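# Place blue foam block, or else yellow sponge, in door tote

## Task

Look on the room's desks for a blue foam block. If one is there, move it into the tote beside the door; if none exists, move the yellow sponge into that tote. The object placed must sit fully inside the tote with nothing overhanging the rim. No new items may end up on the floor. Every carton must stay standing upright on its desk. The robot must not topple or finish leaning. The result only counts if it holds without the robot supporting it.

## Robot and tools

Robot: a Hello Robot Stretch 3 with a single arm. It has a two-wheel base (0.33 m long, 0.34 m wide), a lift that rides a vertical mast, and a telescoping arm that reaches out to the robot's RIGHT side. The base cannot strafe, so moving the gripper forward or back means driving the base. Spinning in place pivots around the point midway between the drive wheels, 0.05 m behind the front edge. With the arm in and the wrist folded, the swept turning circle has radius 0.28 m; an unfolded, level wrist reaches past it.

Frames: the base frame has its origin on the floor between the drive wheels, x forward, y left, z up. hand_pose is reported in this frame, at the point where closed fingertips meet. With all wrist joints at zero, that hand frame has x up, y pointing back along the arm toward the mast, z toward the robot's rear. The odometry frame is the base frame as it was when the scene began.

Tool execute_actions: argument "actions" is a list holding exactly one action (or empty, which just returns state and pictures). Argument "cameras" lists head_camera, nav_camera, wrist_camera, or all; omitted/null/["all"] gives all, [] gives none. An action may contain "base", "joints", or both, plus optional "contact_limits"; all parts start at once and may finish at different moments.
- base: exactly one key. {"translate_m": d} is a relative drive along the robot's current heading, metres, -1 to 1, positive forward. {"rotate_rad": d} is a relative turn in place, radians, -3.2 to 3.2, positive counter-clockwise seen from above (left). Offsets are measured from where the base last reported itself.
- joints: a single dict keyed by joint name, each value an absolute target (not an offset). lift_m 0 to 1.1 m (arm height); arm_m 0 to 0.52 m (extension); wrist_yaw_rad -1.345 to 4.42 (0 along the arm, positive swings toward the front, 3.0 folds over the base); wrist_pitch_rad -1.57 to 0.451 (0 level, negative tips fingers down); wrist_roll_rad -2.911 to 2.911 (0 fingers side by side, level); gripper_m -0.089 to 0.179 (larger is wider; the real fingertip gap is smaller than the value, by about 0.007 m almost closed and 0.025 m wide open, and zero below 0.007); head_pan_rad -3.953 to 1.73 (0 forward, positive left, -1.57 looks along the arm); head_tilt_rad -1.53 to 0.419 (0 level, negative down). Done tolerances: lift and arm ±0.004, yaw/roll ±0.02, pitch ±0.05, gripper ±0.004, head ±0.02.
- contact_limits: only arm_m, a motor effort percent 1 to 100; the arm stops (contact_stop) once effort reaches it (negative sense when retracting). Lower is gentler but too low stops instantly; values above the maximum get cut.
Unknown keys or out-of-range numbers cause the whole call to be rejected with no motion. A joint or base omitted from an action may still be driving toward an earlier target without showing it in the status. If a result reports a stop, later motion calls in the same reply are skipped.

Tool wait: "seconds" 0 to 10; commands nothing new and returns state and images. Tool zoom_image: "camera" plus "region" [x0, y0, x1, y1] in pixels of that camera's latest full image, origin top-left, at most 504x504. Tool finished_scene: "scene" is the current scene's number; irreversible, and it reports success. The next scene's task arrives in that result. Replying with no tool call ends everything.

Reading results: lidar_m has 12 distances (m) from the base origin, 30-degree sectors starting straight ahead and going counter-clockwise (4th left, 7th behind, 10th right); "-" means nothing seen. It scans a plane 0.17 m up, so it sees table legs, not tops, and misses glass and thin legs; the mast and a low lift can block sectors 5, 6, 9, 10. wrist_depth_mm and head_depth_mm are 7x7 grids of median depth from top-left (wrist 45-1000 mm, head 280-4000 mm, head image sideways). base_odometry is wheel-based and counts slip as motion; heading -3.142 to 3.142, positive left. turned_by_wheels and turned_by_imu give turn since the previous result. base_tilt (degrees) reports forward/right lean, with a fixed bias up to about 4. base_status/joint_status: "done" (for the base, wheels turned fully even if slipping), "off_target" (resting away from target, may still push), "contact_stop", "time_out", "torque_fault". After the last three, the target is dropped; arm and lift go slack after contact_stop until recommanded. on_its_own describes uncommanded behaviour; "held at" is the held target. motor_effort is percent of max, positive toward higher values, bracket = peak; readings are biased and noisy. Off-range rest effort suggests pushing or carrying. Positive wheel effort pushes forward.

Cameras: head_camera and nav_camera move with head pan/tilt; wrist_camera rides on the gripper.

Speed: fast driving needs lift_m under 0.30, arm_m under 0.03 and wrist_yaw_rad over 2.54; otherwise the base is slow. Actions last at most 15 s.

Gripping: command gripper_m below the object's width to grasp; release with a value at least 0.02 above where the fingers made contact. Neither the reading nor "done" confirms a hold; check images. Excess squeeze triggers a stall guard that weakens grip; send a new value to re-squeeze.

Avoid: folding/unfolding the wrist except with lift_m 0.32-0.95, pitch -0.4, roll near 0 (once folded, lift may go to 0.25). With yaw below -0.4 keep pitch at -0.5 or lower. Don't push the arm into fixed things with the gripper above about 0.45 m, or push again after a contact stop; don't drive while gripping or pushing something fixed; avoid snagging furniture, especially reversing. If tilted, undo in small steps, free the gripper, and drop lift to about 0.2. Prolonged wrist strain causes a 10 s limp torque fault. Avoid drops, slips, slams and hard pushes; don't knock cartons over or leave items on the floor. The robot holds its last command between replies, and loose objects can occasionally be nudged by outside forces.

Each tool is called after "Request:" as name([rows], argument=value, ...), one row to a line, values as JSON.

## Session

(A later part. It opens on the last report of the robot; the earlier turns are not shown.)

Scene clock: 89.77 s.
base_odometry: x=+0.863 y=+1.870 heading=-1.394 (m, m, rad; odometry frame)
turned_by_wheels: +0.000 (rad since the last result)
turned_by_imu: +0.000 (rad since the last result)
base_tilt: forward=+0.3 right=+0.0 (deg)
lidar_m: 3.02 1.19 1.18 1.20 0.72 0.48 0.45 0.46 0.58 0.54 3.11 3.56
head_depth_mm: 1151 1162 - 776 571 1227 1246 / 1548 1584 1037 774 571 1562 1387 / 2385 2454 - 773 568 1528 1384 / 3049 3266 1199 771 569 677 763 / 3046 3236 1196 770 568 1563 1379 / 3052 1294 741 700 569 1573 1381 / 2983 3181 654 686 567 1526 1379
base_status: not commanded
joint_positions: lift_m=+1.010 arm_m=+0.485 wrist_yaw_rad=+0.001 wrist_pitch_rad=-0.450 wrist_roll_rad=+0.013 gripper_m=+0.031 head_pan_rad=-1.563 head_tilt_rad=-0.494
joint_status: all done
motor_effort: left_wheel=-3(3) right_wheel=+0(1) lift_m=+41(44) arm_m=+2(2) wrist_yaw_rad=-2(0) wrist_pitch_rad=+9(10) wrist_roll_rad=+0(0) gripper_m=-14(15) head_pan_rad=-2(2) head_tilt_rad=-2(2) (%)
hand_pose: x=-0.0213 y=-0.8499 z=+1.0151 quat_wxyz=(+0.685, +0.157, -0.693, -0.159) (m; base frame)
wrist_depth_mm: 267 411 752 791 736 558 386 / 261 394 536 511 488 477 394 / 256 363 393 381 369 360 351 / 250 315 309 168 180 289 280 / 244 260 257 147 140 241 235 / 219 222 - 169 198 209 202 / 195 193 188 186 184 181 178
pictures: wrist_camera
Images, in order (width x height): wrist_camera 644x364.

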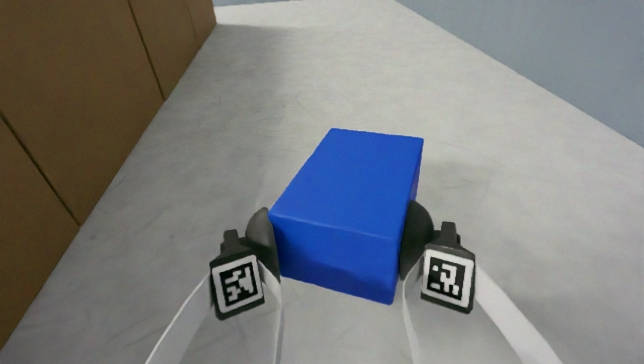

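Request:
execute_actions([
  {"joints":{"lift_m":0.973}},
], cameras=[])

Request:
execute_actions([
  {"joints":{"gripper_m":0.115}},
], cameras=[])

Request:
execute_actions([
  {"joints":{"arm_m":0.52}},
], cameras=[])

Request:
execute_actions([
  {"joints":{"gripper_m":0.01}},
], cameras=[])

Request:
execute_actions([
  {"joints":{"lift_m":1.01,"arm_m":0.005}},
], cameras=["wrist_camera"])

Request:
execute_actions([
  {"joints":{"wrist_yaw_rad":1.6,"wrist_pitch_rad":-0.2,"head_pan_rad":-0.2}},
], cameras=[])

Request:
execute_actions([
  {"base":{"translate_m":0.6},"joints":{"lift_m":0.4}},
], cameras=[])

Request:
execute_actions([
  {"base":{"rotate_rad":-0.4},"joints":{"lift_m":0.29,"wrist_yaw_rad":2.6}},
])

Scene clock: 100.00 s.
base_odometry: x=+0.863 y=+1.870 heading=-1.394 (m, m, rad; odometry frame)
turned_by_wheels: +0.000 (rad since the last result)
turned_by_imu: +0.000 (rad since the last result)
base_tilt: forward=+0.2 right=+0.0 (deg)
lidar_m: 3.04 1.19 1.18 1.20 0.72 0.49 0.45 0.46 0.58 0.54 3.07 3.56
head_depth_mm: 1149 1166 - 703 571 1233 1242 / 1548 1571 - 775 570 1557 1387 / 2364 2439 - 753 569 1537 1382 / 3114 3291 1198 774 569 678 762 / 3079 3209 1197 772 568 1579 1379 / 2988 1290 740 699 567 1576 1378 / 3003 3156 653 685 567 1530 1381
base_status: not commanded
joint_positions: lift_m=+0.973 arm_m=+0.485 wrist_yaw_rad=+0.001 wrist_pitch_rad=-0.450 wrist_roll_rad=+0.013 gripper_m=+0.031 head_pan_rad=-1.563 head_tilt_rad=-0.494
joint_status: all done
motor_effort: left_wheel=-2(2) right_wheel=+1(1) lift_m=+19(35) arm_m=+2(3) wrist_yaw_rad=-1(2) wrist_pitch_rad=+9(10) wrist_roll_rad=+0(0) gripper_m=-15(15) head_pan_rad=-2(2) head_tilt_rad=-2(1) (%)
hand_pose: x=-0.0213 y=-0.8499 z=+0.9790 quat_wxyz=(+0.685, +0.157, -0.693, -0.159) (m; base frame)
wrist_depth_mm: 268 407 657 629 599 516 385 / 262 390 434 411 396 378 360 / 256 319 315 305 297 287 279 / 241 255 248 166 178 231 225 / 213 209 207 147 140 192 189 / 180 177 - 163 159 168 162 / 156 155 151 149 148 146 143
pictures: none
No camera images: the call's "cameras" was empty. Leave "cameras" out to get every camera's image.

Scene clock: 101.33 s.
base_odometry: x=+0.863 y=+1.870 heading=-1.394 (m, m, rad; odometry frame)
turned_by_wheels: +0.000 (rad since the last result)
turned_by_imu: +0.000 (rad since the last result)
base_tilt: forward=+0.2 right=+0.0 (deg)
lidar_m: 3.04 1.19 1.18 1.20 0.72 0.48 0.45 0.46 0.58 0.54 3.08 3.57
head_depth_mm: 1150 1167 - 703 571 1234 1246 / 1547 1568 - 773 571 1559 1382 / 2404 2422 - 734 569 1529 1388 / 3054 3275 1193 753 569 677 760 / 3062 3256 1196 771 569 1581 1387 / 3020 1295 738 698 568 1576 1382 / 3008 3171 655 685 566 1529 1380
base_status: not commanded
joint_positions: lift_m=+0.973 arm_m=+0.485 wrist_yaw_rad=+0.001 wrist_pitch_rad=-0.450 wrist_roll_rad=+0.013 gripper_m=+0.115 head_pan_rad=-1.563 head_tilt_rad=-0.494
joint_status: all done
motor_effort: left_wheel=-3(2) right_wheel=+1(1) lift_m=+19(19) arm_m=+2(2) wrist_yaw_rad=-2(1) wrist_pitch_rad=+10(10) wrist_roll_rad=+0(0) gripper_m=+1(100) head_pan_rad=-2(2) head_tilt_rad=-2(2) (%)
hand_pose: x=-0.0213 y=-0.8499 z=+0.9790 quat_wxyz=(+0.685, +0.157, -0.693, -0.159) (m; base frame)
wrist_depth_mm: 268 411 659 632 590 512 383 / 262 389 429 411 392 380 358 / 255 321 317 305 295 288 277 / 239 254 248 168 180 230 225 / 213 210 205 149 183 197 189 / 180 179 171 163 163 - 163 / 156 154 152 150 147 144 142
pictures: none
No camera images: the call's "cameras" was empty. Leave "cameras" out to get every camera's image.

Scene clock: 102.63 s.
base_odometry: x=+0.863 y=+1.870 heading=-1.394 (m, m, rad; odometry frame)
turned_by_wheels: +0.000 (rad since the last result)
turned_by_imu: +0.000 (rad since the last result)
base_tilt: forward=+0.2 right=+0.0 (deg)
lidar_m: 3.03 1.19 1.18 1.20 0.72 0.48 0.45 0.46 0.58 0.54 3.08 3.55
head_depth_mm: 1149 1169 - 703 570 1232 1251 / 1555 1578 1041 773 570 1559 1387 / 2367 2423 - 755 569 1537 1382 / 3056 3256 1196 771 569 677 762 / 3051 3259 1202 770 568 1583 1376 / 3051 1295 739 699 568 1586 1377 / 3013 3146 652 686 568 1532 1379
base_status: not commanded
joint_positions: lift_m=+0.973 arm_m=+0.520 wrist_yaw_rad=+0.001 wrist_pitch_rad=-0.450 wrist_roll_rad=+0.013 gripper_m=+0.115 head_pan_rad=-1.563 head_tilt_rad=-0.494
joint_status: all done
motor_effort: left_wheel=-3(2) right_wheel=+1(1) lift_m=+19(19) arm_m=+2(3) wrist_yaw_rad=-1(2) wrist_pitch_rad=+9(9) wrist_roll_rad=+0(0) gripper_m=+1(1) head_pan_rad=-2(2) head_tilt_rad=-2(2) (%)
hand_pose: x=-0.0213 y=-0.8849 z=+0.9790 quat_wxyz=(+0.685, +0.157, -0.693, -0.159) (m; base frame)
wrist_depth_mm: 274 417 654 632 597 518 383 / 265 386 430 413 397 381 355 / 261 321 313 303 296 288 280 / 243 255 248 182 170 230 224 / 213 210 207 140 140 198 188 / 180 178 167 120 121 - 163 / 156 153 151 132 124 145 142
pictures: none
No camera images: the call's "cameras" was empty. Leave "cameras" out to get every camera's image.

Scene clock: 104.17 s.
base_odometry: x=+0.863 y=+1.870 heading=-1.394 (m, m, rad; odometry frame)
turned_by_wheels: +0.000 (rad since the last result)
turned_by_imu: +0.000 (rad since the last result)
base_tilt: forward=+0.2 right=+0.0 (deg)
lidar_m: 3.03 1.20 1.19 1.20 0.72 0.48 0.45 0.46 0.58 0.54 3.08 3.55
head_depth_mm: 1150 1164 - 701 570 1235 1253 / 1552 1572 1038 774 569 1555 1383 / 2367 2432 - 753 570 1532 1384 / 3033 3239 1197 772 568 676 760 / 3056 3257 1193 769 569 1580 1379 / 3025 1300 742 698 568 1580 1384 / 2983 3178 653 687 567 1535 1378
base_status: not commanded
joint_positions: lift_m=+0.973 arm_m=+0.520 wrist_yaw_rad=+0.001 wrist_pitch_rad=-0.450 wrist_roll_rad=+0.013 gripper_m=+0.011 head_pan_rad=-1.563 head_tilt_rad=-0.494
joint_status: all done
motor_effort: left_wheel=-2(3) right_wheel=+1(1) lift_m=+20(19) arm_m=+2(2) wrist_yaw_rad=-2(1) wrist_pitch_rad=+10(9) wrist_roll_rad=+0(0) gripper_m=-28(98) head_pan_rad=-2(2) head_tilt_rad=-2(2) (%)
hand_pose: x=-0.0213 y=-0.8849 z=+0.9790 quat_wxyz=(+0.685, +0.157, -0.693, -0.159) (m; base frame)
wrist_depth_mm: 273 417 656 633 600 518 379 / 267 390 430 413 395 380 356 / 261 320 317 304 295 288 279 / 243 256 249 171 175 229 225 / 213 209 210 139 137 193 189 / 181 178 - 122 119 169 163 / 156 155 151 138 138 145 143
pictures: none
No camera images: the call's "cameras" was empty. Leave "cameras" out to get every camera's image.

Scene clock: 109.13 s.
base_odometry: x=+0.863 y=+1.870 heading=-1.394 (m, m, rad; odometry frame)
turned_by_wheels: +0.000 (rad since the last result)
turned_by_imu: +0.000 (rad since the last result)
base_tilt: forward=+0.2 right=+0.0 (deg)
lidar_m: 3.03 1.19 1.18 1.20 0.72 0.48 0.45 0.46 0.58 0.54 3.09 3.53
head_depth_mm: 1150 1170 1121 775 618 - - / 1550 1590 1205 775 - - - / 2372 2413 1199 773 - - - / 3035 3278 1205 771 590 498 772 / 3071 3253 1195 771 568 1582 1387 / 3012 1300 739 699 568 1571 1388 / 3009 3125 654 688 567 1532 1379
base_status: not commanded
joint_positions: lift_m=+1.010 arm_m=+0.005 wrist_yaw_rad=+0.001 wrist_pitch_rad=-0.450 wrist_roll_rad=+0.013 gripper_m=+0.021 head_pan_rad=-1.563 head_tilt_rad=-0.494
joint_status: all done
on_its_own: gripper_m is held at +0.020, not at your +0.010, by its stall guard, which is not easing now
motor_effort: left_wheel=-3(3) right_wheel=+2(1) lift_m=+41(41) arm_m=-4(5) wrist_yaw_rad=+0(2) wrist_pitch_rad=+10(9) wrist_roll_rad=+0(0) gripper_m=-24(29) head_pan_rad=-2(2) head_tilt_rad=-1(2) (%)
hand_pose: x=-0.0213 y=-0.3705 z=+1.0150 quat_wxyz=(+0.685, +0.157, -0.693, -0.159) (m; base frame)
wrist_depth_mm: - 389 690 811 747 618 437 / - 420 504 526 501 480 430 / 426 408 395 384 371 360 354 / 330 321 311 172 176 290 283 / 268 263 264 139 137 596 452 / - - - 122 119 635 477 / - - - 139 137 802 483
pictures: wrist_camera
Images, in order (width x height): wrist_camera 644x364.

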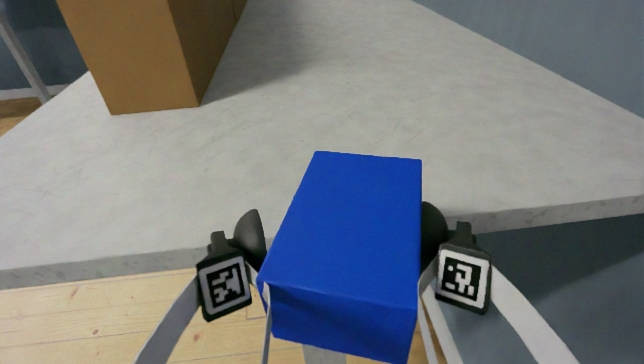

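Scene clock: 110.93 s.
base_odometry: x=+0.863 y=+1.870 heading=-1.394 (m, m, rad; odometry frame)
turned_by_wheels: +0.000 (rad since the last result)
turned_by_imu: +0.000 (rad since the last result)
base_tilt: forward=+0.2 right=+0.0 (deg)
lidar_m: 3.04 1.19 1.18 1.20 0.72 0.48 0.45 0.46 0.58 0.54 3.09 3.56
head_depth_mm: 3204 3483 3737 2866 2100 285 - / 3122 3374 3573 2889 2114 1683 - / 3055 3300 3583 2847 2123 1669 1365 / 2899 3073 3309 2851 2096 1666 1387 / 2879 3031 3321 2852 2116 1666 1383 / 2767 2949 3220 2859 2105 1685 1379 / 2753 2952 3154 2845 2100 1672 1381
base_status: not commanded
joint_positions: lift_m=+1.010 arm_m=+0.005 wrist_yaw_rad=+1.598 wrist_pitch_rad=-0.225 wrist_roll_rad=+0.013 gripper_m=+0.021 head_pan_rad=-0.207 head_tilt_rad=-0.494
joint_status: all done
on_its_own: gripper_m is held at +0.020, not at your +0.010, by its stall guard, which is not easing now
motor_effort: left_wheel=-2(3) right_wheel=+1(1) lift_m=+41(41) arm_m=-3(4) wrist_yaw_rad=+3(4) wrist_pitch_rad=+15(15) wrist_roll_rad=+0(0) gripper_m=-24(24) head_pan_rad=+2(28) head_tilt_rad=-1(2) (%)
hand_pose: x=+0.2229 y=-0.1438 z=+1.0675 quat_wxyz=(+0.545, +0.562, -0.436, +0.444) (m; base frame)
wrist_depth_mm: - - - - - - - / - - - - - - - / 940 - - - - - - / - - - 171 176 - - / - - - 139 136 - - / - - - 122 119 - - / - - - 138 137 - -
pictures: none
No camera images: the call's "cameras" was empty. Leave "cameras" out to get every camera's image.

Scene clock: 118.10 s.
base_odometry: x=+0.968 y=+1.279 heading=-1.394 (m, m, rad; odometry frame)
turned_by_wheels: +0.000 (rad since the last result)
turned_by_imu: +0.003 (rad since the last result)
base_tilt: forward=+0.2 right=-0.1 (deg)
lidar_m: 2.43 1.77 0.87 0.89 1.27 1.13 1.05 0.77 0.78 1.83 3.26 2.61
head_depth_mm: 2610 2840 3083 2791 2119 1674 1389 / 2562 2761 3001 2839 2111 1667 1390 / 2413 2572 2858 2765 2109 1672 1384 / 2391 2559 2800 2739 2100 1672 1380 / 2318 2502 2690 2686 2118 1665 1387 / 2266 2389 2606 2721 2105 1662 1379 / 2244 2386 2567 2722 2100 1679 1384
base_status: done
joint_positions: lift_m=+0.400 arm_m=+0.005 wrist_yaw_rad=+1.598 wrist_pitch_rad=-0.224 wrist_roll_rad=+0.013 gripper_m=+0.021 head_pan_rad=-0.207 head_tilt_rad=-0.494
joint_status: all done
on_its_own: gripper_m is held at +0.020, not at your +0.010, by its stall guard, which is not easing now
motor_effort: left_wheel=-3(5) right_wheel=+1(4) lift_m=+20(32) arm_m=-3(4) wrist_yaw_rad=+1(4) wrist_pitch_rad=+14(15) wrist_roll_rad=+0(0) gripper_m=-24(24) head_pan_rad=+2(2) head_tilt_rad=-2(2) (%)
hand_pose: x=+0.2230 y=-0.1438 z=+0.4587 quat_wxyz=(+0.544, +0.562, -0.437, +0.445) (m; base frame)
wrist_depth_mm: - - - - - - - / - - - - - - - / - - - - - - - / - - - 172 176 - - / - - - 139 137 959 924 / 835 824 - 122 119 788 746 / 685 685 661 138 137 630 624
pictures: none
No camera images: the call's "cameras" was empty. Leave "cameras" out to get every camera's image.

Scene clock: 120.03 s.
base_odometry: x=+0.968 y=+1.279 heading=-1.794 (m, m, rad; odometry frame)
turned_by_wheels: -0.400 (rad since the last result)
turned_by_imu: -0.404 (rad since the last result)
base_tilt: forward=+0.2 right=+0.0 (deg)
lidar_m: 2.61 2.43 1.74 0.87 1.27 1.32 1.08 1.05 0.77 1.53 3.05 3.40
head_depth_mm: 3578 3741 3824 2882 2123 1669 1389 / 3463 3818 - 2844 2114 1670 1384 / 3235 3521 3732 2870 2114 1668 1384 / 2990 3209 3511 2845 2113 1670 1378 / 2790 2962 3178 2738 2109 1670 1390 / 2642 2820 3006 2887 2100 1681 1382 / 2467 2634 2744 2672 2125 1667 1372
base_status: done
joint_positions: lift_m=+0.290 arm_m=+0.005 wrist_yaw_rad=+2.598 wrist_pitch_rad=-0.224 wrist_roll_rad=+0.013 gripper_m=+0.021 head_pan_rad=-0.207 head_tilt_rad=-0.494
joint_status: all done
on_its_own: gripper_m is held at +0.020, not at your +0.010, by its stall guard, which is not easing now
motor_effort: left_wheel=+3(10) right_wheel=-3(5) lift_m=+20(19) arm_m=-4(4) wrist_yaw_rad=+2(3) wrist_pitch_rad=+14(14) wrist_roll_rad=+0(0) gripper_m=-23(24) head_pan_rad=+2(2) head_tilt_rad=-2(2) (%)
hand_pose: x=+0.1053 y=+0.0589 z=+0.3489 quat_wxyz=(+0.264, +0.702, -0.114, +0.651) (m; base frame)
wrist_depth_mm: 712 - - - - - - / 750 - - - - - - / - - - - - - - / - - - 172 176 - 965 / 859 807 861 139 137 759 739 / 670 661 - 122 119 626 596 / 548 542 535 139 137 510 499
pictures: head_camera (sideways: a quarter turn clockwise sets it upright), nav_camera (sideways: a quarter turn counterclockwise sets it upright), wrist_camera
Images, in order (width x height): head_camera 896x504, nav_camera 672x504, wrist_camera 644x364.

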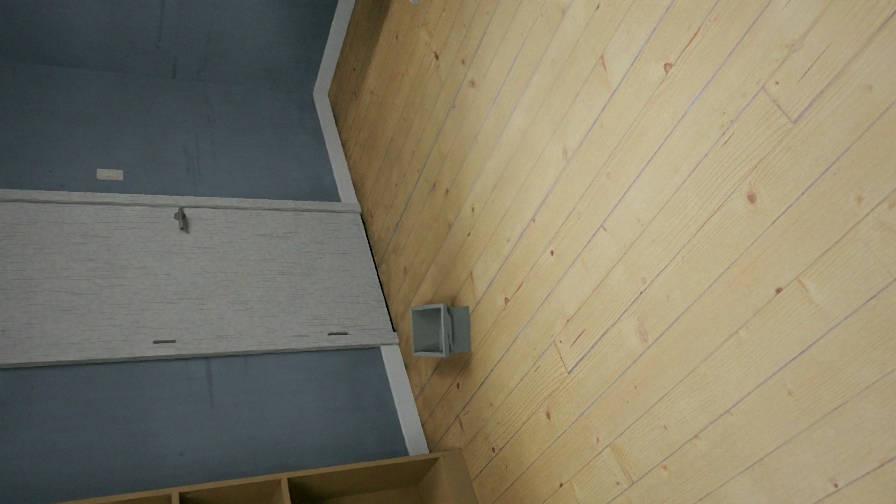

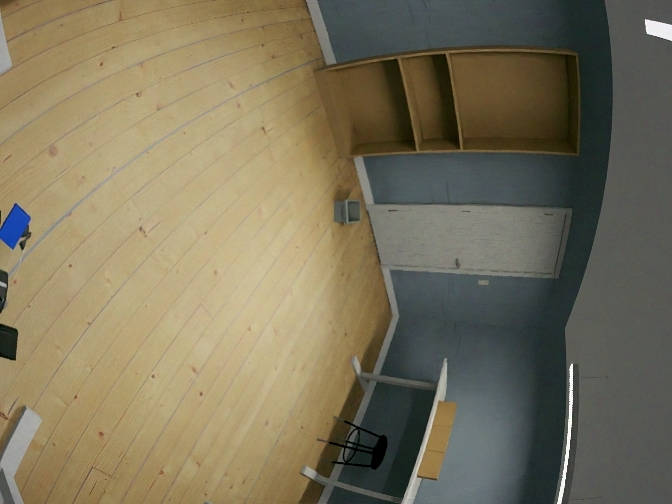

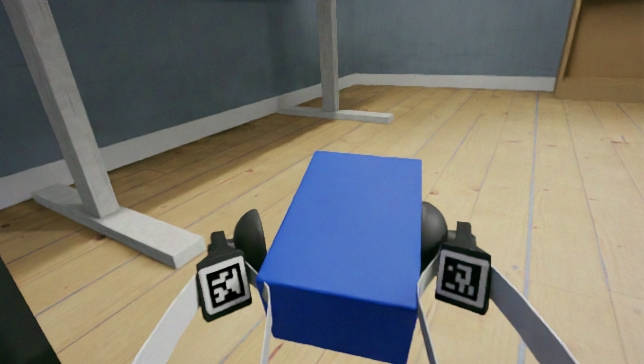

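Tote bearing ≈ -0.08, ~2.5 m.

Request:
execute_actions([
  {"base":{"rotate_rad":-0.08}},
], cameras=[])

Request:
execute_actions([
  {"base":{"translate_m":1}},
], cameras=[])

Request:
execute_actions([
  {"base":{"translate_m":0.9}},
], cameras=[])

Request:
execute_actions([
  {"base":{"rotate_rad":1.57},"joints":{"head_pan_rad":-1.57,"head_tilt_rad":-1.05}},
], cameras=[])

Request:
execute_actions([
  {"joints":{"wrist_yaw_rad":0,"wrist_pitch_rad":-0.45}},
])

Scene clock: 127.10 s.
base_odometry: x=+0.968 y=+1.279 heading=-1.874 (m, m, rad; odometry frame)
turned_by_wheels: -0.080 (rad since the last result)
turned_by_imu: -0.080 (rad since the last result)
base_tilt: forward=+0.2 right=-0.1 (deg)
lidar_m: 2.61 2.43 1.76 0.87 1.26 1.29 1.10 1.05 0.77 1.42 3.39 3.29
head_depth_mm: 3376 3565 3781 2835 2124 1681 1390 / 3635 3869 - 2860 2107 1682 1385 / 3553 3854 - 2876 2109 1676 1387 / 3219 3453 3671 2826 2107 1674 1382 / 2948 3140 3370 2856 2096 1672 1385 / 2768 2931 3154 2714 2114 1664 1387 / 2588 2728 2914 2847 2094 1659 1380
base_status: done
joint_positions: lift_m=+0.290 arm_m=+0.005 wrist_yaw_rad=+2.598 wrist_pitch_rad=-0.224 wrist_roll_rad=+0.013 gripper_m=+0.021 head_pan_rad=-0.207 head_tilt_rad=-0.494
joint_status: not commanded
on_its_own: gripper_m is held at +0.020, not at your +0.010, by its stall guard, which is not easing now
motor_effort: left_wheel=+4(12) right_wheel=-3(7) lift_m=+19(20) arm_m=-4(4) wrist_yaw_rad=+3(2) wrist_pitch_rad=+14(14) wrist_roll_rad=+0(0) gripper_m=-25(24) head_pan_rad=+2(2) head_tilt_rad=-2(2) (%)
hand_pose: x=+0.1052 y=+0.0590 z=+0.3489 quat_wxyz=(+0.264, +0.702, -0.114, +0.651) (m; base frame)
wrist_depth_mm: - - - - - - - / - - - - - - - / - - - - - - - / - - - 172 176 - 971 / 808 771 847 139 137 752 733 / 671 667 - 122 119 627 598 / 553 547 533 139 137 503 496
pictures: none
No camera images: the call's "cameras" was empty. Leave "cameras" out to get every camera's image.

Scene clock: 132.03 s.
base_odometry: x=+0.670 y=+0.325 heading=-1.874 (m, m, rad; odometry frame)
turned_by_wheels: +0.000 (rad since the last result)
turned_by_imu: +0.006 (rad since the last result)
base_tilt: forward=+0.3 right=+0.0 (deg)
lidar_m: 1.97 1.60 1.92 1.54 1.81 1.44 1.99 1.44 1.86 2.55 2.54 2.59
head_depth_mm: 2876 3030 3178 2867 2110 1680 1390 / 2676 2891 3215 2861 2105 1672 1383 / 2431 2632 2858 2847 2114 1673 1382 / 2197 2347 2546 2718 2115 1678 1385 / 2017 2172 2313 2469 2030 1669 1388 / 1865 1996 2145 2291 2017 1669 1379 / 1757 1880 2011 2129 2116 1668 1375
base_status: done
joint_positions: lift_m=+0.290 arm_m=+0.005 wrist_yaw_rad=+2.598 wrist_pitch_rad=-0.224 wrist_roll_rad=+0.013 gripper_m=+0.021 head_pan_rad=-0.207 head_tilt_rad=-0.495
joint_status: not commanded
on_its_own: gripper_m is held at +0.020, not at your +0.010, by its stall guard, which is not easing now
motor_effort: left_wheel=+3(13) right_wheel=-2(5) lift_m=+20(20) arm_m=-3(3) wrist_yaw_rad=+2(1) wrist_pitch_rad=+13(14) wrist_roll_rad=+0(0) gripper_m=-24(24) head_pan_rad=+2(2) head_tilt_rad=-2(2) (%)
hand_pose: x=+0.1051 y=+0.0590 z=+0.3489 quat_wxyz=(+0.264, +0.702, -0.114, +0.651) (m; base frame)
wrist_depth_mm: - - - - - - - / - - - - - - - / - - - - - - - / - - - 172 176 - 984 / 847 856 862 139 137 774 738 / 673 663 - 122 119 619 595 / 555 545 533 139 137 504 501
pictures: none
No camera images: the call's "cameras" was empty. Leave "cameras" out to get every camera's image.

Scene clock: 136.73 s.
base_odometry: x=+0.401 y=-0.534 heading=-1.874 (m, m, rad; odometry frame)
turned_by_wheels: +0.000 (rad since the last result)
turned_by_imu: +0.005 (rad since the last result)
base_tilt: forward=+0.2 right=+0.0 (deg)
lidar_m: 1.17 0.82 1.11 1.15 2.30 2.23 2.80 2.26 2.30 2.01 2.01 1.63
head_depth_mm: 1731 1911 2134 2424 2118 1680 1386 / 1526 1666 1859 2095 2110 1677 1387 / 1384 1503 1650 1803 1960 1672 1382 / 1266 1372 1482 1622 1786 1675 1375 / 1176 1254 1360 1458 1593 1644 1382 / 1084 1154 1240 1339 1448 1552 1377 / 1026 1094 1167 1249 1343 1446 1375
base_status: done
joint_positions: lift_m=+0.290 arm_m=+0.005 wrist_yaw_rad=+2.598 wrist_pitch_rad=-0.224 wrist_roll_rad=+0.013 gripper_m=+0.021 head_pan_rad=-0.207 head_tilt_rad=-0.495
joint_status: not commanded
on_its_own: gripper_m is held at +0.020, not at your +0.010, by its stall guard, which is not easing now
motor_effort: left_wheel=+2(13) right_wheel=-2(5) lift_m=+20(20) arm_m=-4(4) wrist_yaw_rad=+1(2) wrist_pitch_rad=+14(14) wrist_roll_rad=+0(0) gripper_m=-24(24) head_pan_rad=+2(2) head_tilt_rad=-1(1) (%)
hand_pose: x=+0.1051 y=+0.0590 z=+0.3489 quat_wxyz=(+0.264, +0.702, -0.114, +0.651) (m; base frame)
wrist_depth_mm: - - - - - 905 819 / - - - - - 975 883 / - - - - - - 933 / - - - 172 176 991 910 / 854 843 858 139 137 754 735 / 674 668 - 122 119 629 491 / 558 545 531 139 137 505 482
pictures: none
No camera images: the call's "cameras" was empty. Leave "cameras" out to get every camera's image.

Scene clock: 138.83 s.
base_odometry: x=+0.401 y=-0.534 heading=-0.304 (m, m, rad; odometry frame)
turned_by_wheels: +1.570 (rad since the last result)
turned_by_imu: +1.581 (rad since the last result)
base_tilt: forward=+0.2 right=+0.0 (deg)
lidar_m: 1.15 1.85 2.22 2.79 2.66 2.30 2.01 2.01 1.63 1.17 0.82 1.11
head_depth_mm: 1521 1822 1683 1498 1348 1222 1116 / 1417 1720 1703 1494 1343 1214 1146 / 1326 1588 1683 1462 1324 1238 - / 1249 1477 1649 1471 1317 1243 - / 1193 1400 1610 1496 1323 1219 1131 / 1135 1312 1555 1486 1338 1217 1114 / 1070 1229 1439 1498 1346 1217 1117
base_status: done
joint_positions: lift_m=+0.290 arm_m=+0.005 wrist_yaw_rad=+2.598 wrist_pitch_rad=-0.224 wrist_roll_rad=+0.013 gripper_m=+0.021 head_pan_rad=-1.563 head_tilt_rad=-1.037
joint_status: all done
on_its_own: gripper_m is held at +0.020, not at your +0.010, by its stall guard, which is not easing now
motor_effort: left_wheel=-3(11) right_wheel=+1(7) lift_m=+20(20) arm_m=-4(4) wrist_yaw_rad=+2(2) wrist_pitch_rad=+14(14) wrist_roll_rad=+0(0) gripper_m=-23(24) head_pan_rad=-2(29) head_tilt_rad=-4(31) (%)
hand_pose: x=+0.1051 y=+0.0590 z=+0.3489 quat_wxyz=(+0.264, +0.702, -0.114, +0.651) (m; base frame)
wrist_depth_mm: - - - - - - - / - - - - - - - / - - - - - - - / - - - 172 175 994 985 / 863 845 847 138 137 773 735 / 687 663 - 122 119 629 591 / 557 542 531 138 137 504 499
pictures: none
No camera images: the call's "cameras" was empty. Leave "cameras" out to get every camera's image.

Scene clock: 141.13 s.
base_odometry: x=+0.401 y=-0.534 heading=-0.304 (m, m, rad; odometry frame)
turned_by_wheels: +0.000 (rad since the last result)
turned_by_imu: +0.000 (rad since the last result)
base_tilt: forward=+0.2 right=+0.0 (deg)
lidar_m: 1.15 1.85 2.22 2.77 2.66 2.30 2.39 2.01 1.63 1.17 0.82 1.11
head_depth_mm: 1526 1812 1683 1498 1345 1220 1123 / 1419 1724 1693 1495 1343 1221 1141 / 1324 1585 1682 1472 1329 1236 - / 1254 1481 1652 1467 1323 1201 - / 1198 1393 1609 1491 1332 1216 1116 / 1126 1305 1551 1492 1339 1221 1112 / 1066 1230 1447 1491 1347 1216 1116
base_status: not commanded
joint_positions: lift_m=+0.290 arm_m=+0.005 wrist_yaw_rad=+0.002 wrist_pitch_rad=-0.465 wrist_roll_rad=+0.013 gripper_m=+0.021 head_pan_rad=-1.563 head_tilt_rad=-1.037
joint_status: all done
on_its_own: gripper_m is held at +0.020, not at your +0.010, by its stall guard, which is not easing now
motor_effort: left_wheel=-3(3) right_wheel=+2(1) lift_m=+20(20) arm_m=-4(4) wrist_yaw_rad=-3(4) wrist_pitch_rad=+9(13) wrist_roll_rad=+0(0) gripper_m=-24(24) head_pan_rad=-2(2) head_tilt_rad=-4(5) (%)
hand_pose: x=-0.0210 y=-0.3685 z=+0.2927 quat_wxyz=(+0.684, +0.163, -0.692, -0.163) (m; base frame)
wrist_depth_mm: 679 765 872 999 - - - / 715 811 932 - - - - / 739 835 875 672 814 789 773 / 601 710 677 172 176 650 626 / 572 590 577 139 137 541 536 / 506 499 - 122 119 473 457 / 439 436 426 138 137 407 399
pictures: head_camera (sideways: a quarter turn clockwise sets it upright), nav_camera (sideways: a quarter turn counterclockwise sets it upright), wrist_camera
Images, in order (width x height): head_camera 896x504, nav_camera 672x504, wrist_camera 644x364.

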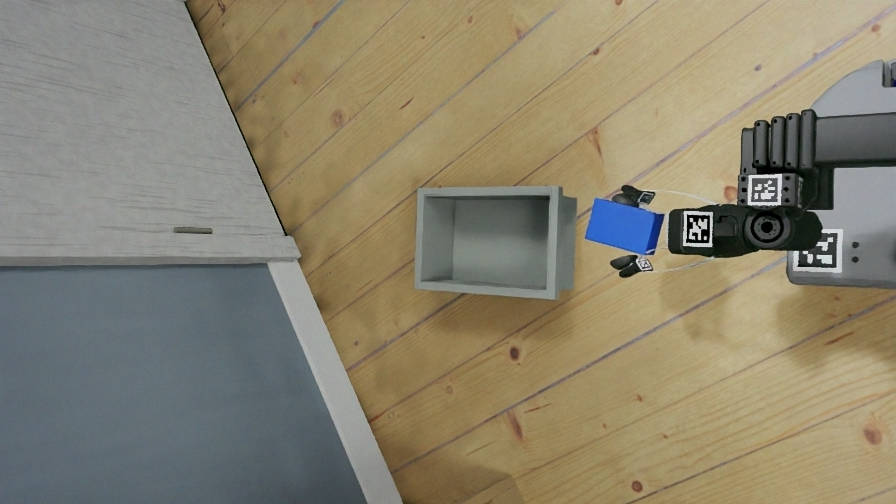

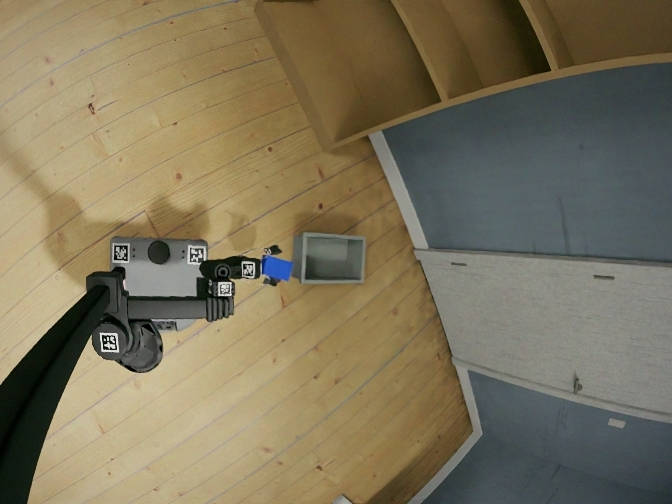

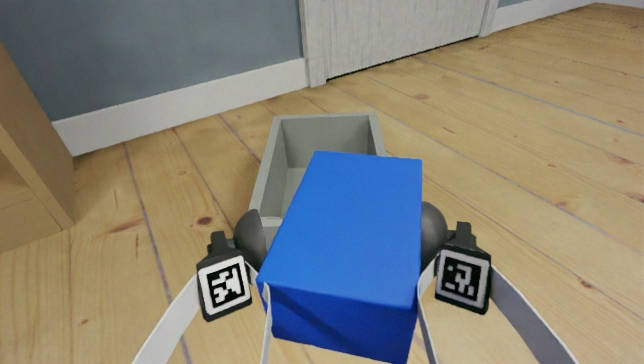

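Request:
execute_actions([
  {"base":{"translate_m":0.02},"joints":{"arm_m":0.38,"wrist_pitch_rad":-0.8}},
], cameras=["head_camera","wrist_camera"])

Scene clock: 149.53 s.
base_odometry: x=+0.420 y=-0.540 heading=-0.304 (m, m, rad; odometry frame)
turned_by_wheels: +0.000 (rad since the last result)
turned_by_imu: +0.000 (rad since the last result)
base_tilt: forward=+0.2 right=+0.0 (deg)
lidar_m: 1.13 1.83 2.22 2.81 2.67 2.32 2.03 2.03 1.61 1.16 0.81 1.09
head_depth_mm: 1501 1820 1686 1495 1346 1221 1120 / 1407 1704 1680 1492 1338 1219 1145 / 1309 1572 1683 1550 1296 1215 - / 1236 1460 1649 1473 1312 1220 - / 1184 1385 1598 1500 1342 1223 1118 / 1119 1293 1528 1493 1345 1214 1115 / 1057 1217 1430 1484 1343 1216 1118
base_status: done
joint_positions: lift_m=+0.290 arm_m=+0.380 wrist_yaw_rad=+0.001 wrist_pitch_rad=-0.810 wrist_roll_rad=+0.013 gripper_m=+0.021 head_pan_rad=-1.563 head_tilt_rad=-1.037
joint_status: all done
on_its_own: gripper_m is held at +0.020, not at your +0.010, by its stall guard, which is not easing now
motor_effort: left_wheel=-3(5) right_wheel=+1(5) lift_m=+20(19) arm_m=+3(3) wrist_yaw_rad=-1(2) wrist_pitch_rad=+6(9) wrist_roll_rad=+0(0) gripper_m=-24(24) head_pan_rad=-2(3) head_tilt_rad=-5(5) (%)
hand_pose: x=-0.0214 y=-0.6839 z=+0.2270 quat_wxyz=(+0.646, +0.277, -0.654, -0.280) (m; base frame)
wrist_depth_mm: 481 527 608 645 620 612 599 / 512 564 573 562 549 539 527 / 530 518 506 496 474 478 473 / 469 464 446 172 176 432 427 / 425 422 402 139 137 395 389 / 392 388 - 122 119 370 361 / 357 357 313 139 137 325 332
pictures: head_camera (sideways: a quarter turn clockwise sets it upright), wrist_camera
Images, in order (width x height): head_camera 896x504, wrist_camera 644x364.

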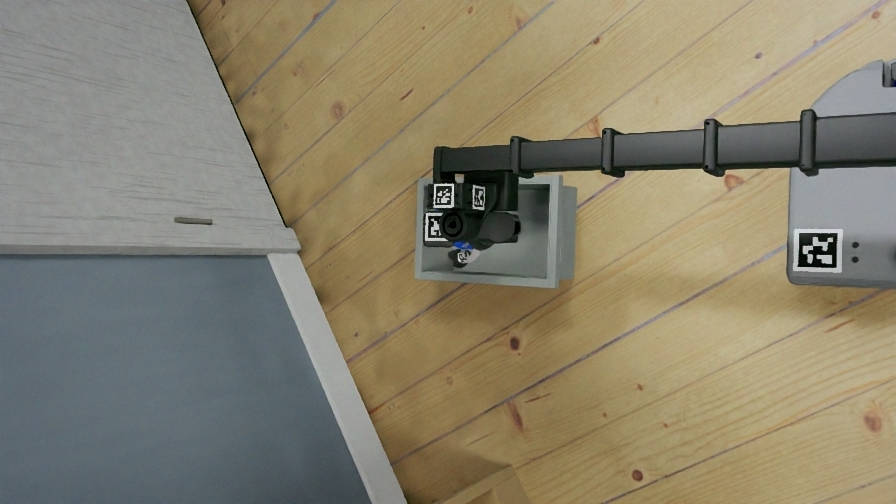

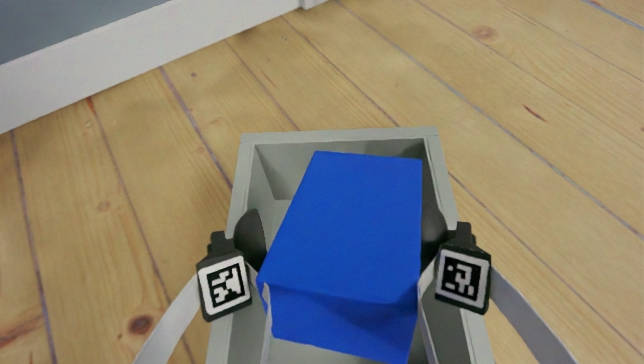

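Request:
execute_actions([
  {"joints":{"arm_m":0.41,"lift_m":0.135}},
], cameras=["head_camera","wrist_camera"])

Request:
execute_actions([
  {"joints":{"gripper_m":0.1}},
], cameras=[])

Request:
execute_actions([
  {"joints":{"lift_m":0.3}},
], cameras=["wrist_camera"])

Request:
finished_scene(scene=1)

Scene clock: 159.77 s.
base_odometry: x=+0.420 y=-0.540 heading=-0.304 (m, m, rad; odometry frame)
turned_by_wheels: +0.000 (rad since the last result)
turned_by_imu: +0.000 (rad since the last result)
base_tilt: forward=+0.2 right=+0.0 (deg)
lidar_m: 1.13 1.83 2.22 2.81 2.68 2.32 2.42 2.03 1.61 1.16 0.80 1.10
head_depth_mm: 1515 1817 1686 1497 1348 1222 1118 / 1404 1711 1684 1503 1343 1218 1149 / 1315 1579 1687 1493 1325 1221 - / 1233 1459 1656 1469 1306 1218 - / 1177 1383 1597 1494 1345 1223 1113 / 1121 1299 1534 1487 1339 1217 1118 / 1060 1218 1430 1485 1340 1218 1114
base_status: not commanded
joint_positions: lift_m=+0.135 arm_m=+0.410 wrist_yaw_rad=+0.001 wrist_pitch_rad=-0.811 wrist_roll_rad=+0.013 gripper_m=+0.021 head_pan_rad=-1.563 head_tilt_rad=-1.037
joint_status: all done
on_its_own: gripper_m is held at +0.020, not at your +0.010, by its stall guard, which is not easing now
motor_effort: left_wheel=-3(3) right_wheel=+1(1) lift_m=+20(21) arm_m=+2(2) wrist_yaw_rad=+0(1) wrist_pitch_rad=+6(6) wrist_roll_rad=+0(0) gripper_m=-24(25) head_pan_rad=-2(2) head_tilt_rad=-5(4) (%)
hand_pose: x=-0.0214 y=-0.7137 z=+0.0718 quat_wxyz=(+0.646, +0.277, -0.654, -0.281) (m; base frame)
wrist_depth_mm: 403 382 190 190 191 179 349 / 349 170 214 223 224 168 307 / 309 153 248 268 270 169 134 / 277 132 248 172 176 171 118 / 246 131 198 139 137 167 112 / 108 129 - 122 119 151 112 / 101 121 199 139 138 191 112
pictures: head_camera (sideways: a quarter turn clockwise sets it upright), wrist_camera
Images, in order (width x height): head_camera 896x504, wrist_camera 644x364.

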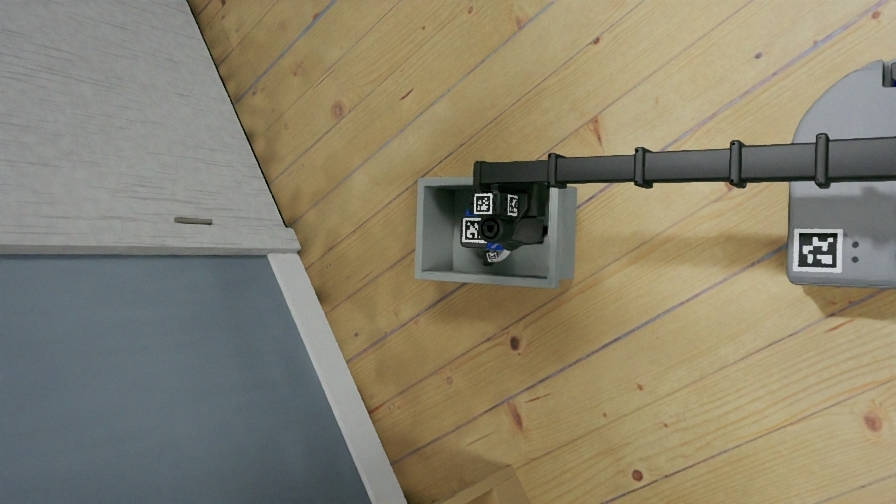

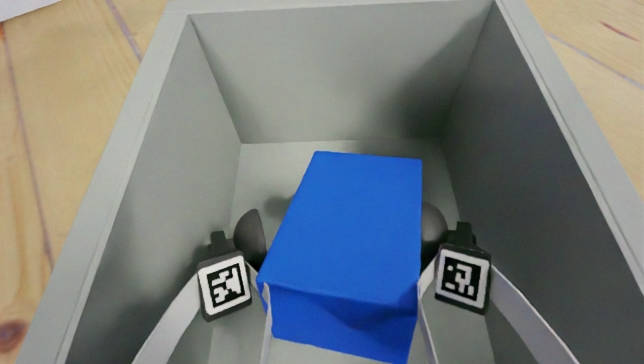

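Scene clock: 161.03 s.
base_odometry: x=+0.420 y=-0.540 heading=-0.304 (m, m, rad; odometry frame)
turned_by_wheels: +0.000 (rad since the last result)
turned_by_imu: +0.000 (rad since the last result)
base_tilt: forward=+0.2 right=+0.0 (deg)
lidar_m: 1.13 1.83 2.21 2.79 2.67 2.33 2.41 2.03 1.61 1.15 0.80 1.10
head_depth_mm: 1522 1824 1691 1498 1342 1222 1117 / 1410 1709 1681 1492 1344 1220 1149 / 1312 1567 1684 1491 1321 1221 - / 1236 1469 1655 1468 1306 1214 - / 1176 1380 1598 1490 1345 1215 1114 / 1119 1287 1542 1497 1338 1219 1115 / 1055 1219 1423 1495 1339 1220 1114
base_status: not commanded
joint_positions: lift_m=+0.135 arm_m=+0.410 wrist_yaw_rad=+0.001 wrist_pitch_rad=-0.811 wrist_roll_rad=+0.013 gripper_m=+0.100 head_pan_rad=-1.563 head_tilt_rad=-1.037
joint_status: all done
motor_effort: left_wheel=-3(3) right_wheel=+1(1) lift_m=+20(19) arm_m=+2(2) wrist_yaw_rad=+0(2) wrist_pitch_rad=+6(6) wrist_roll_rad=+0(0) gripper_m=+1(96) head_pan_rad=-2(2) head_tilt_rad=-5(5) (%)
hand_pose: x=-0.0214 y=-0.7137 z=+0.0718 quat_wxyz=(+0.646, +0.277, -0.654, -0.281) (m; base frame)
wrist_depth_mm: 403 384 190 190 191 180 348 / 348 170 216 223 223 168 307 / 308 154 248 270 269 169 134 / 278 133 250 260 255 171 118 / 247 131 235 191 190 161 111 / 108 122 220 173 207 - 112 / 101 121 192 160 196 176 107
pictures: none
No camera images: the call's "cameras" was empty. Leave "cameras" out to get every camera's image.

Scene clock: 163.37 s.
base_odometry: x=+0.420 y=-0.540 heading=-0.304 (m, m, rad; odometry frame)
turned_by_wheels: +0.000 (rad since the last result)
turned_by_imu: +0.000 (rad since the last result)
base_tilt: forward=+0.2 right=+0.0 (deg)
lidar_m: 1.13 1.83 2.22 2.79 2.66 2.32 2.03 2.03 1.61 1.16 0.80 1.09
head_depth_mm: 1503 1818 1684 1500 1343 1218 1122 / 1410 1700 1679 1494 1344 1224 1144 / 1315 1566 1689 - 1308 1223 - / 1244 1464 1651 1442 1318 1219 - / 1178 1381 1606 1489 1344 1210 1110 / 1112 1298 1543 1491 1344 1216 1114 / 1057 1217 1425 1491 1343 1218 1119
base_status: not commanded
joint_positions: lift_m=+0.300 arm_m=+0.410 wrist_yaw_rad=+0.001 wrist_pitch_rad=-0.811 wrist_roll_rad=+0.013 gripper_m=+0.100 head_pan_rad=-1.563 head_tilt_rad=-1.037
joint_status: all done
motor_effort: left_wheel=-3(3) right_wheel=+2(2) lift_m=+41(42) arm_m=+2(2) wrist_yaw_rad=-1(1) wrist_pitch_rad=+6(6) wrist_roll_rad=+0(0) gripper_m=+1(1) head_pan_rad=-2(2) head_tilt_rad=-5(5) (%)
hand_pose: x=-0.0214 y=-0.7137 z=+0.2359 quat_wxyz=(+0.646, +0.277, -0.654, -0.281) (m; base frame)
wrist_depth_mm: 457 521 596 647 638 607 606 / 490 560 585 572 562 552 538 / 528 526 515 510 503 494 482 / 482 471 456 339 332 441 438 / 435 430 393 409 396 411 401 / 403 399 324 378 371 - 368 / 369 367 313 314 338 339 342
pictures: wrist_camera
Images, in order (width x height): wrist_camera 644x364.

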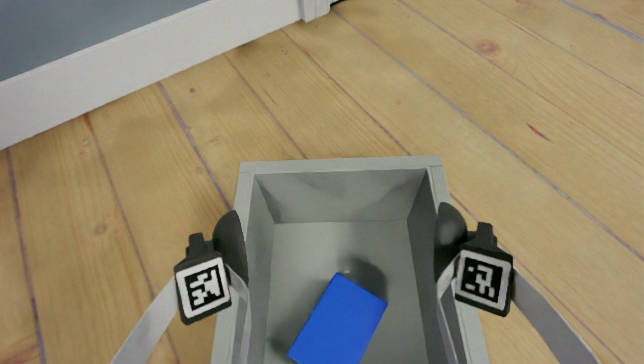

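The scene is finished: the task was done.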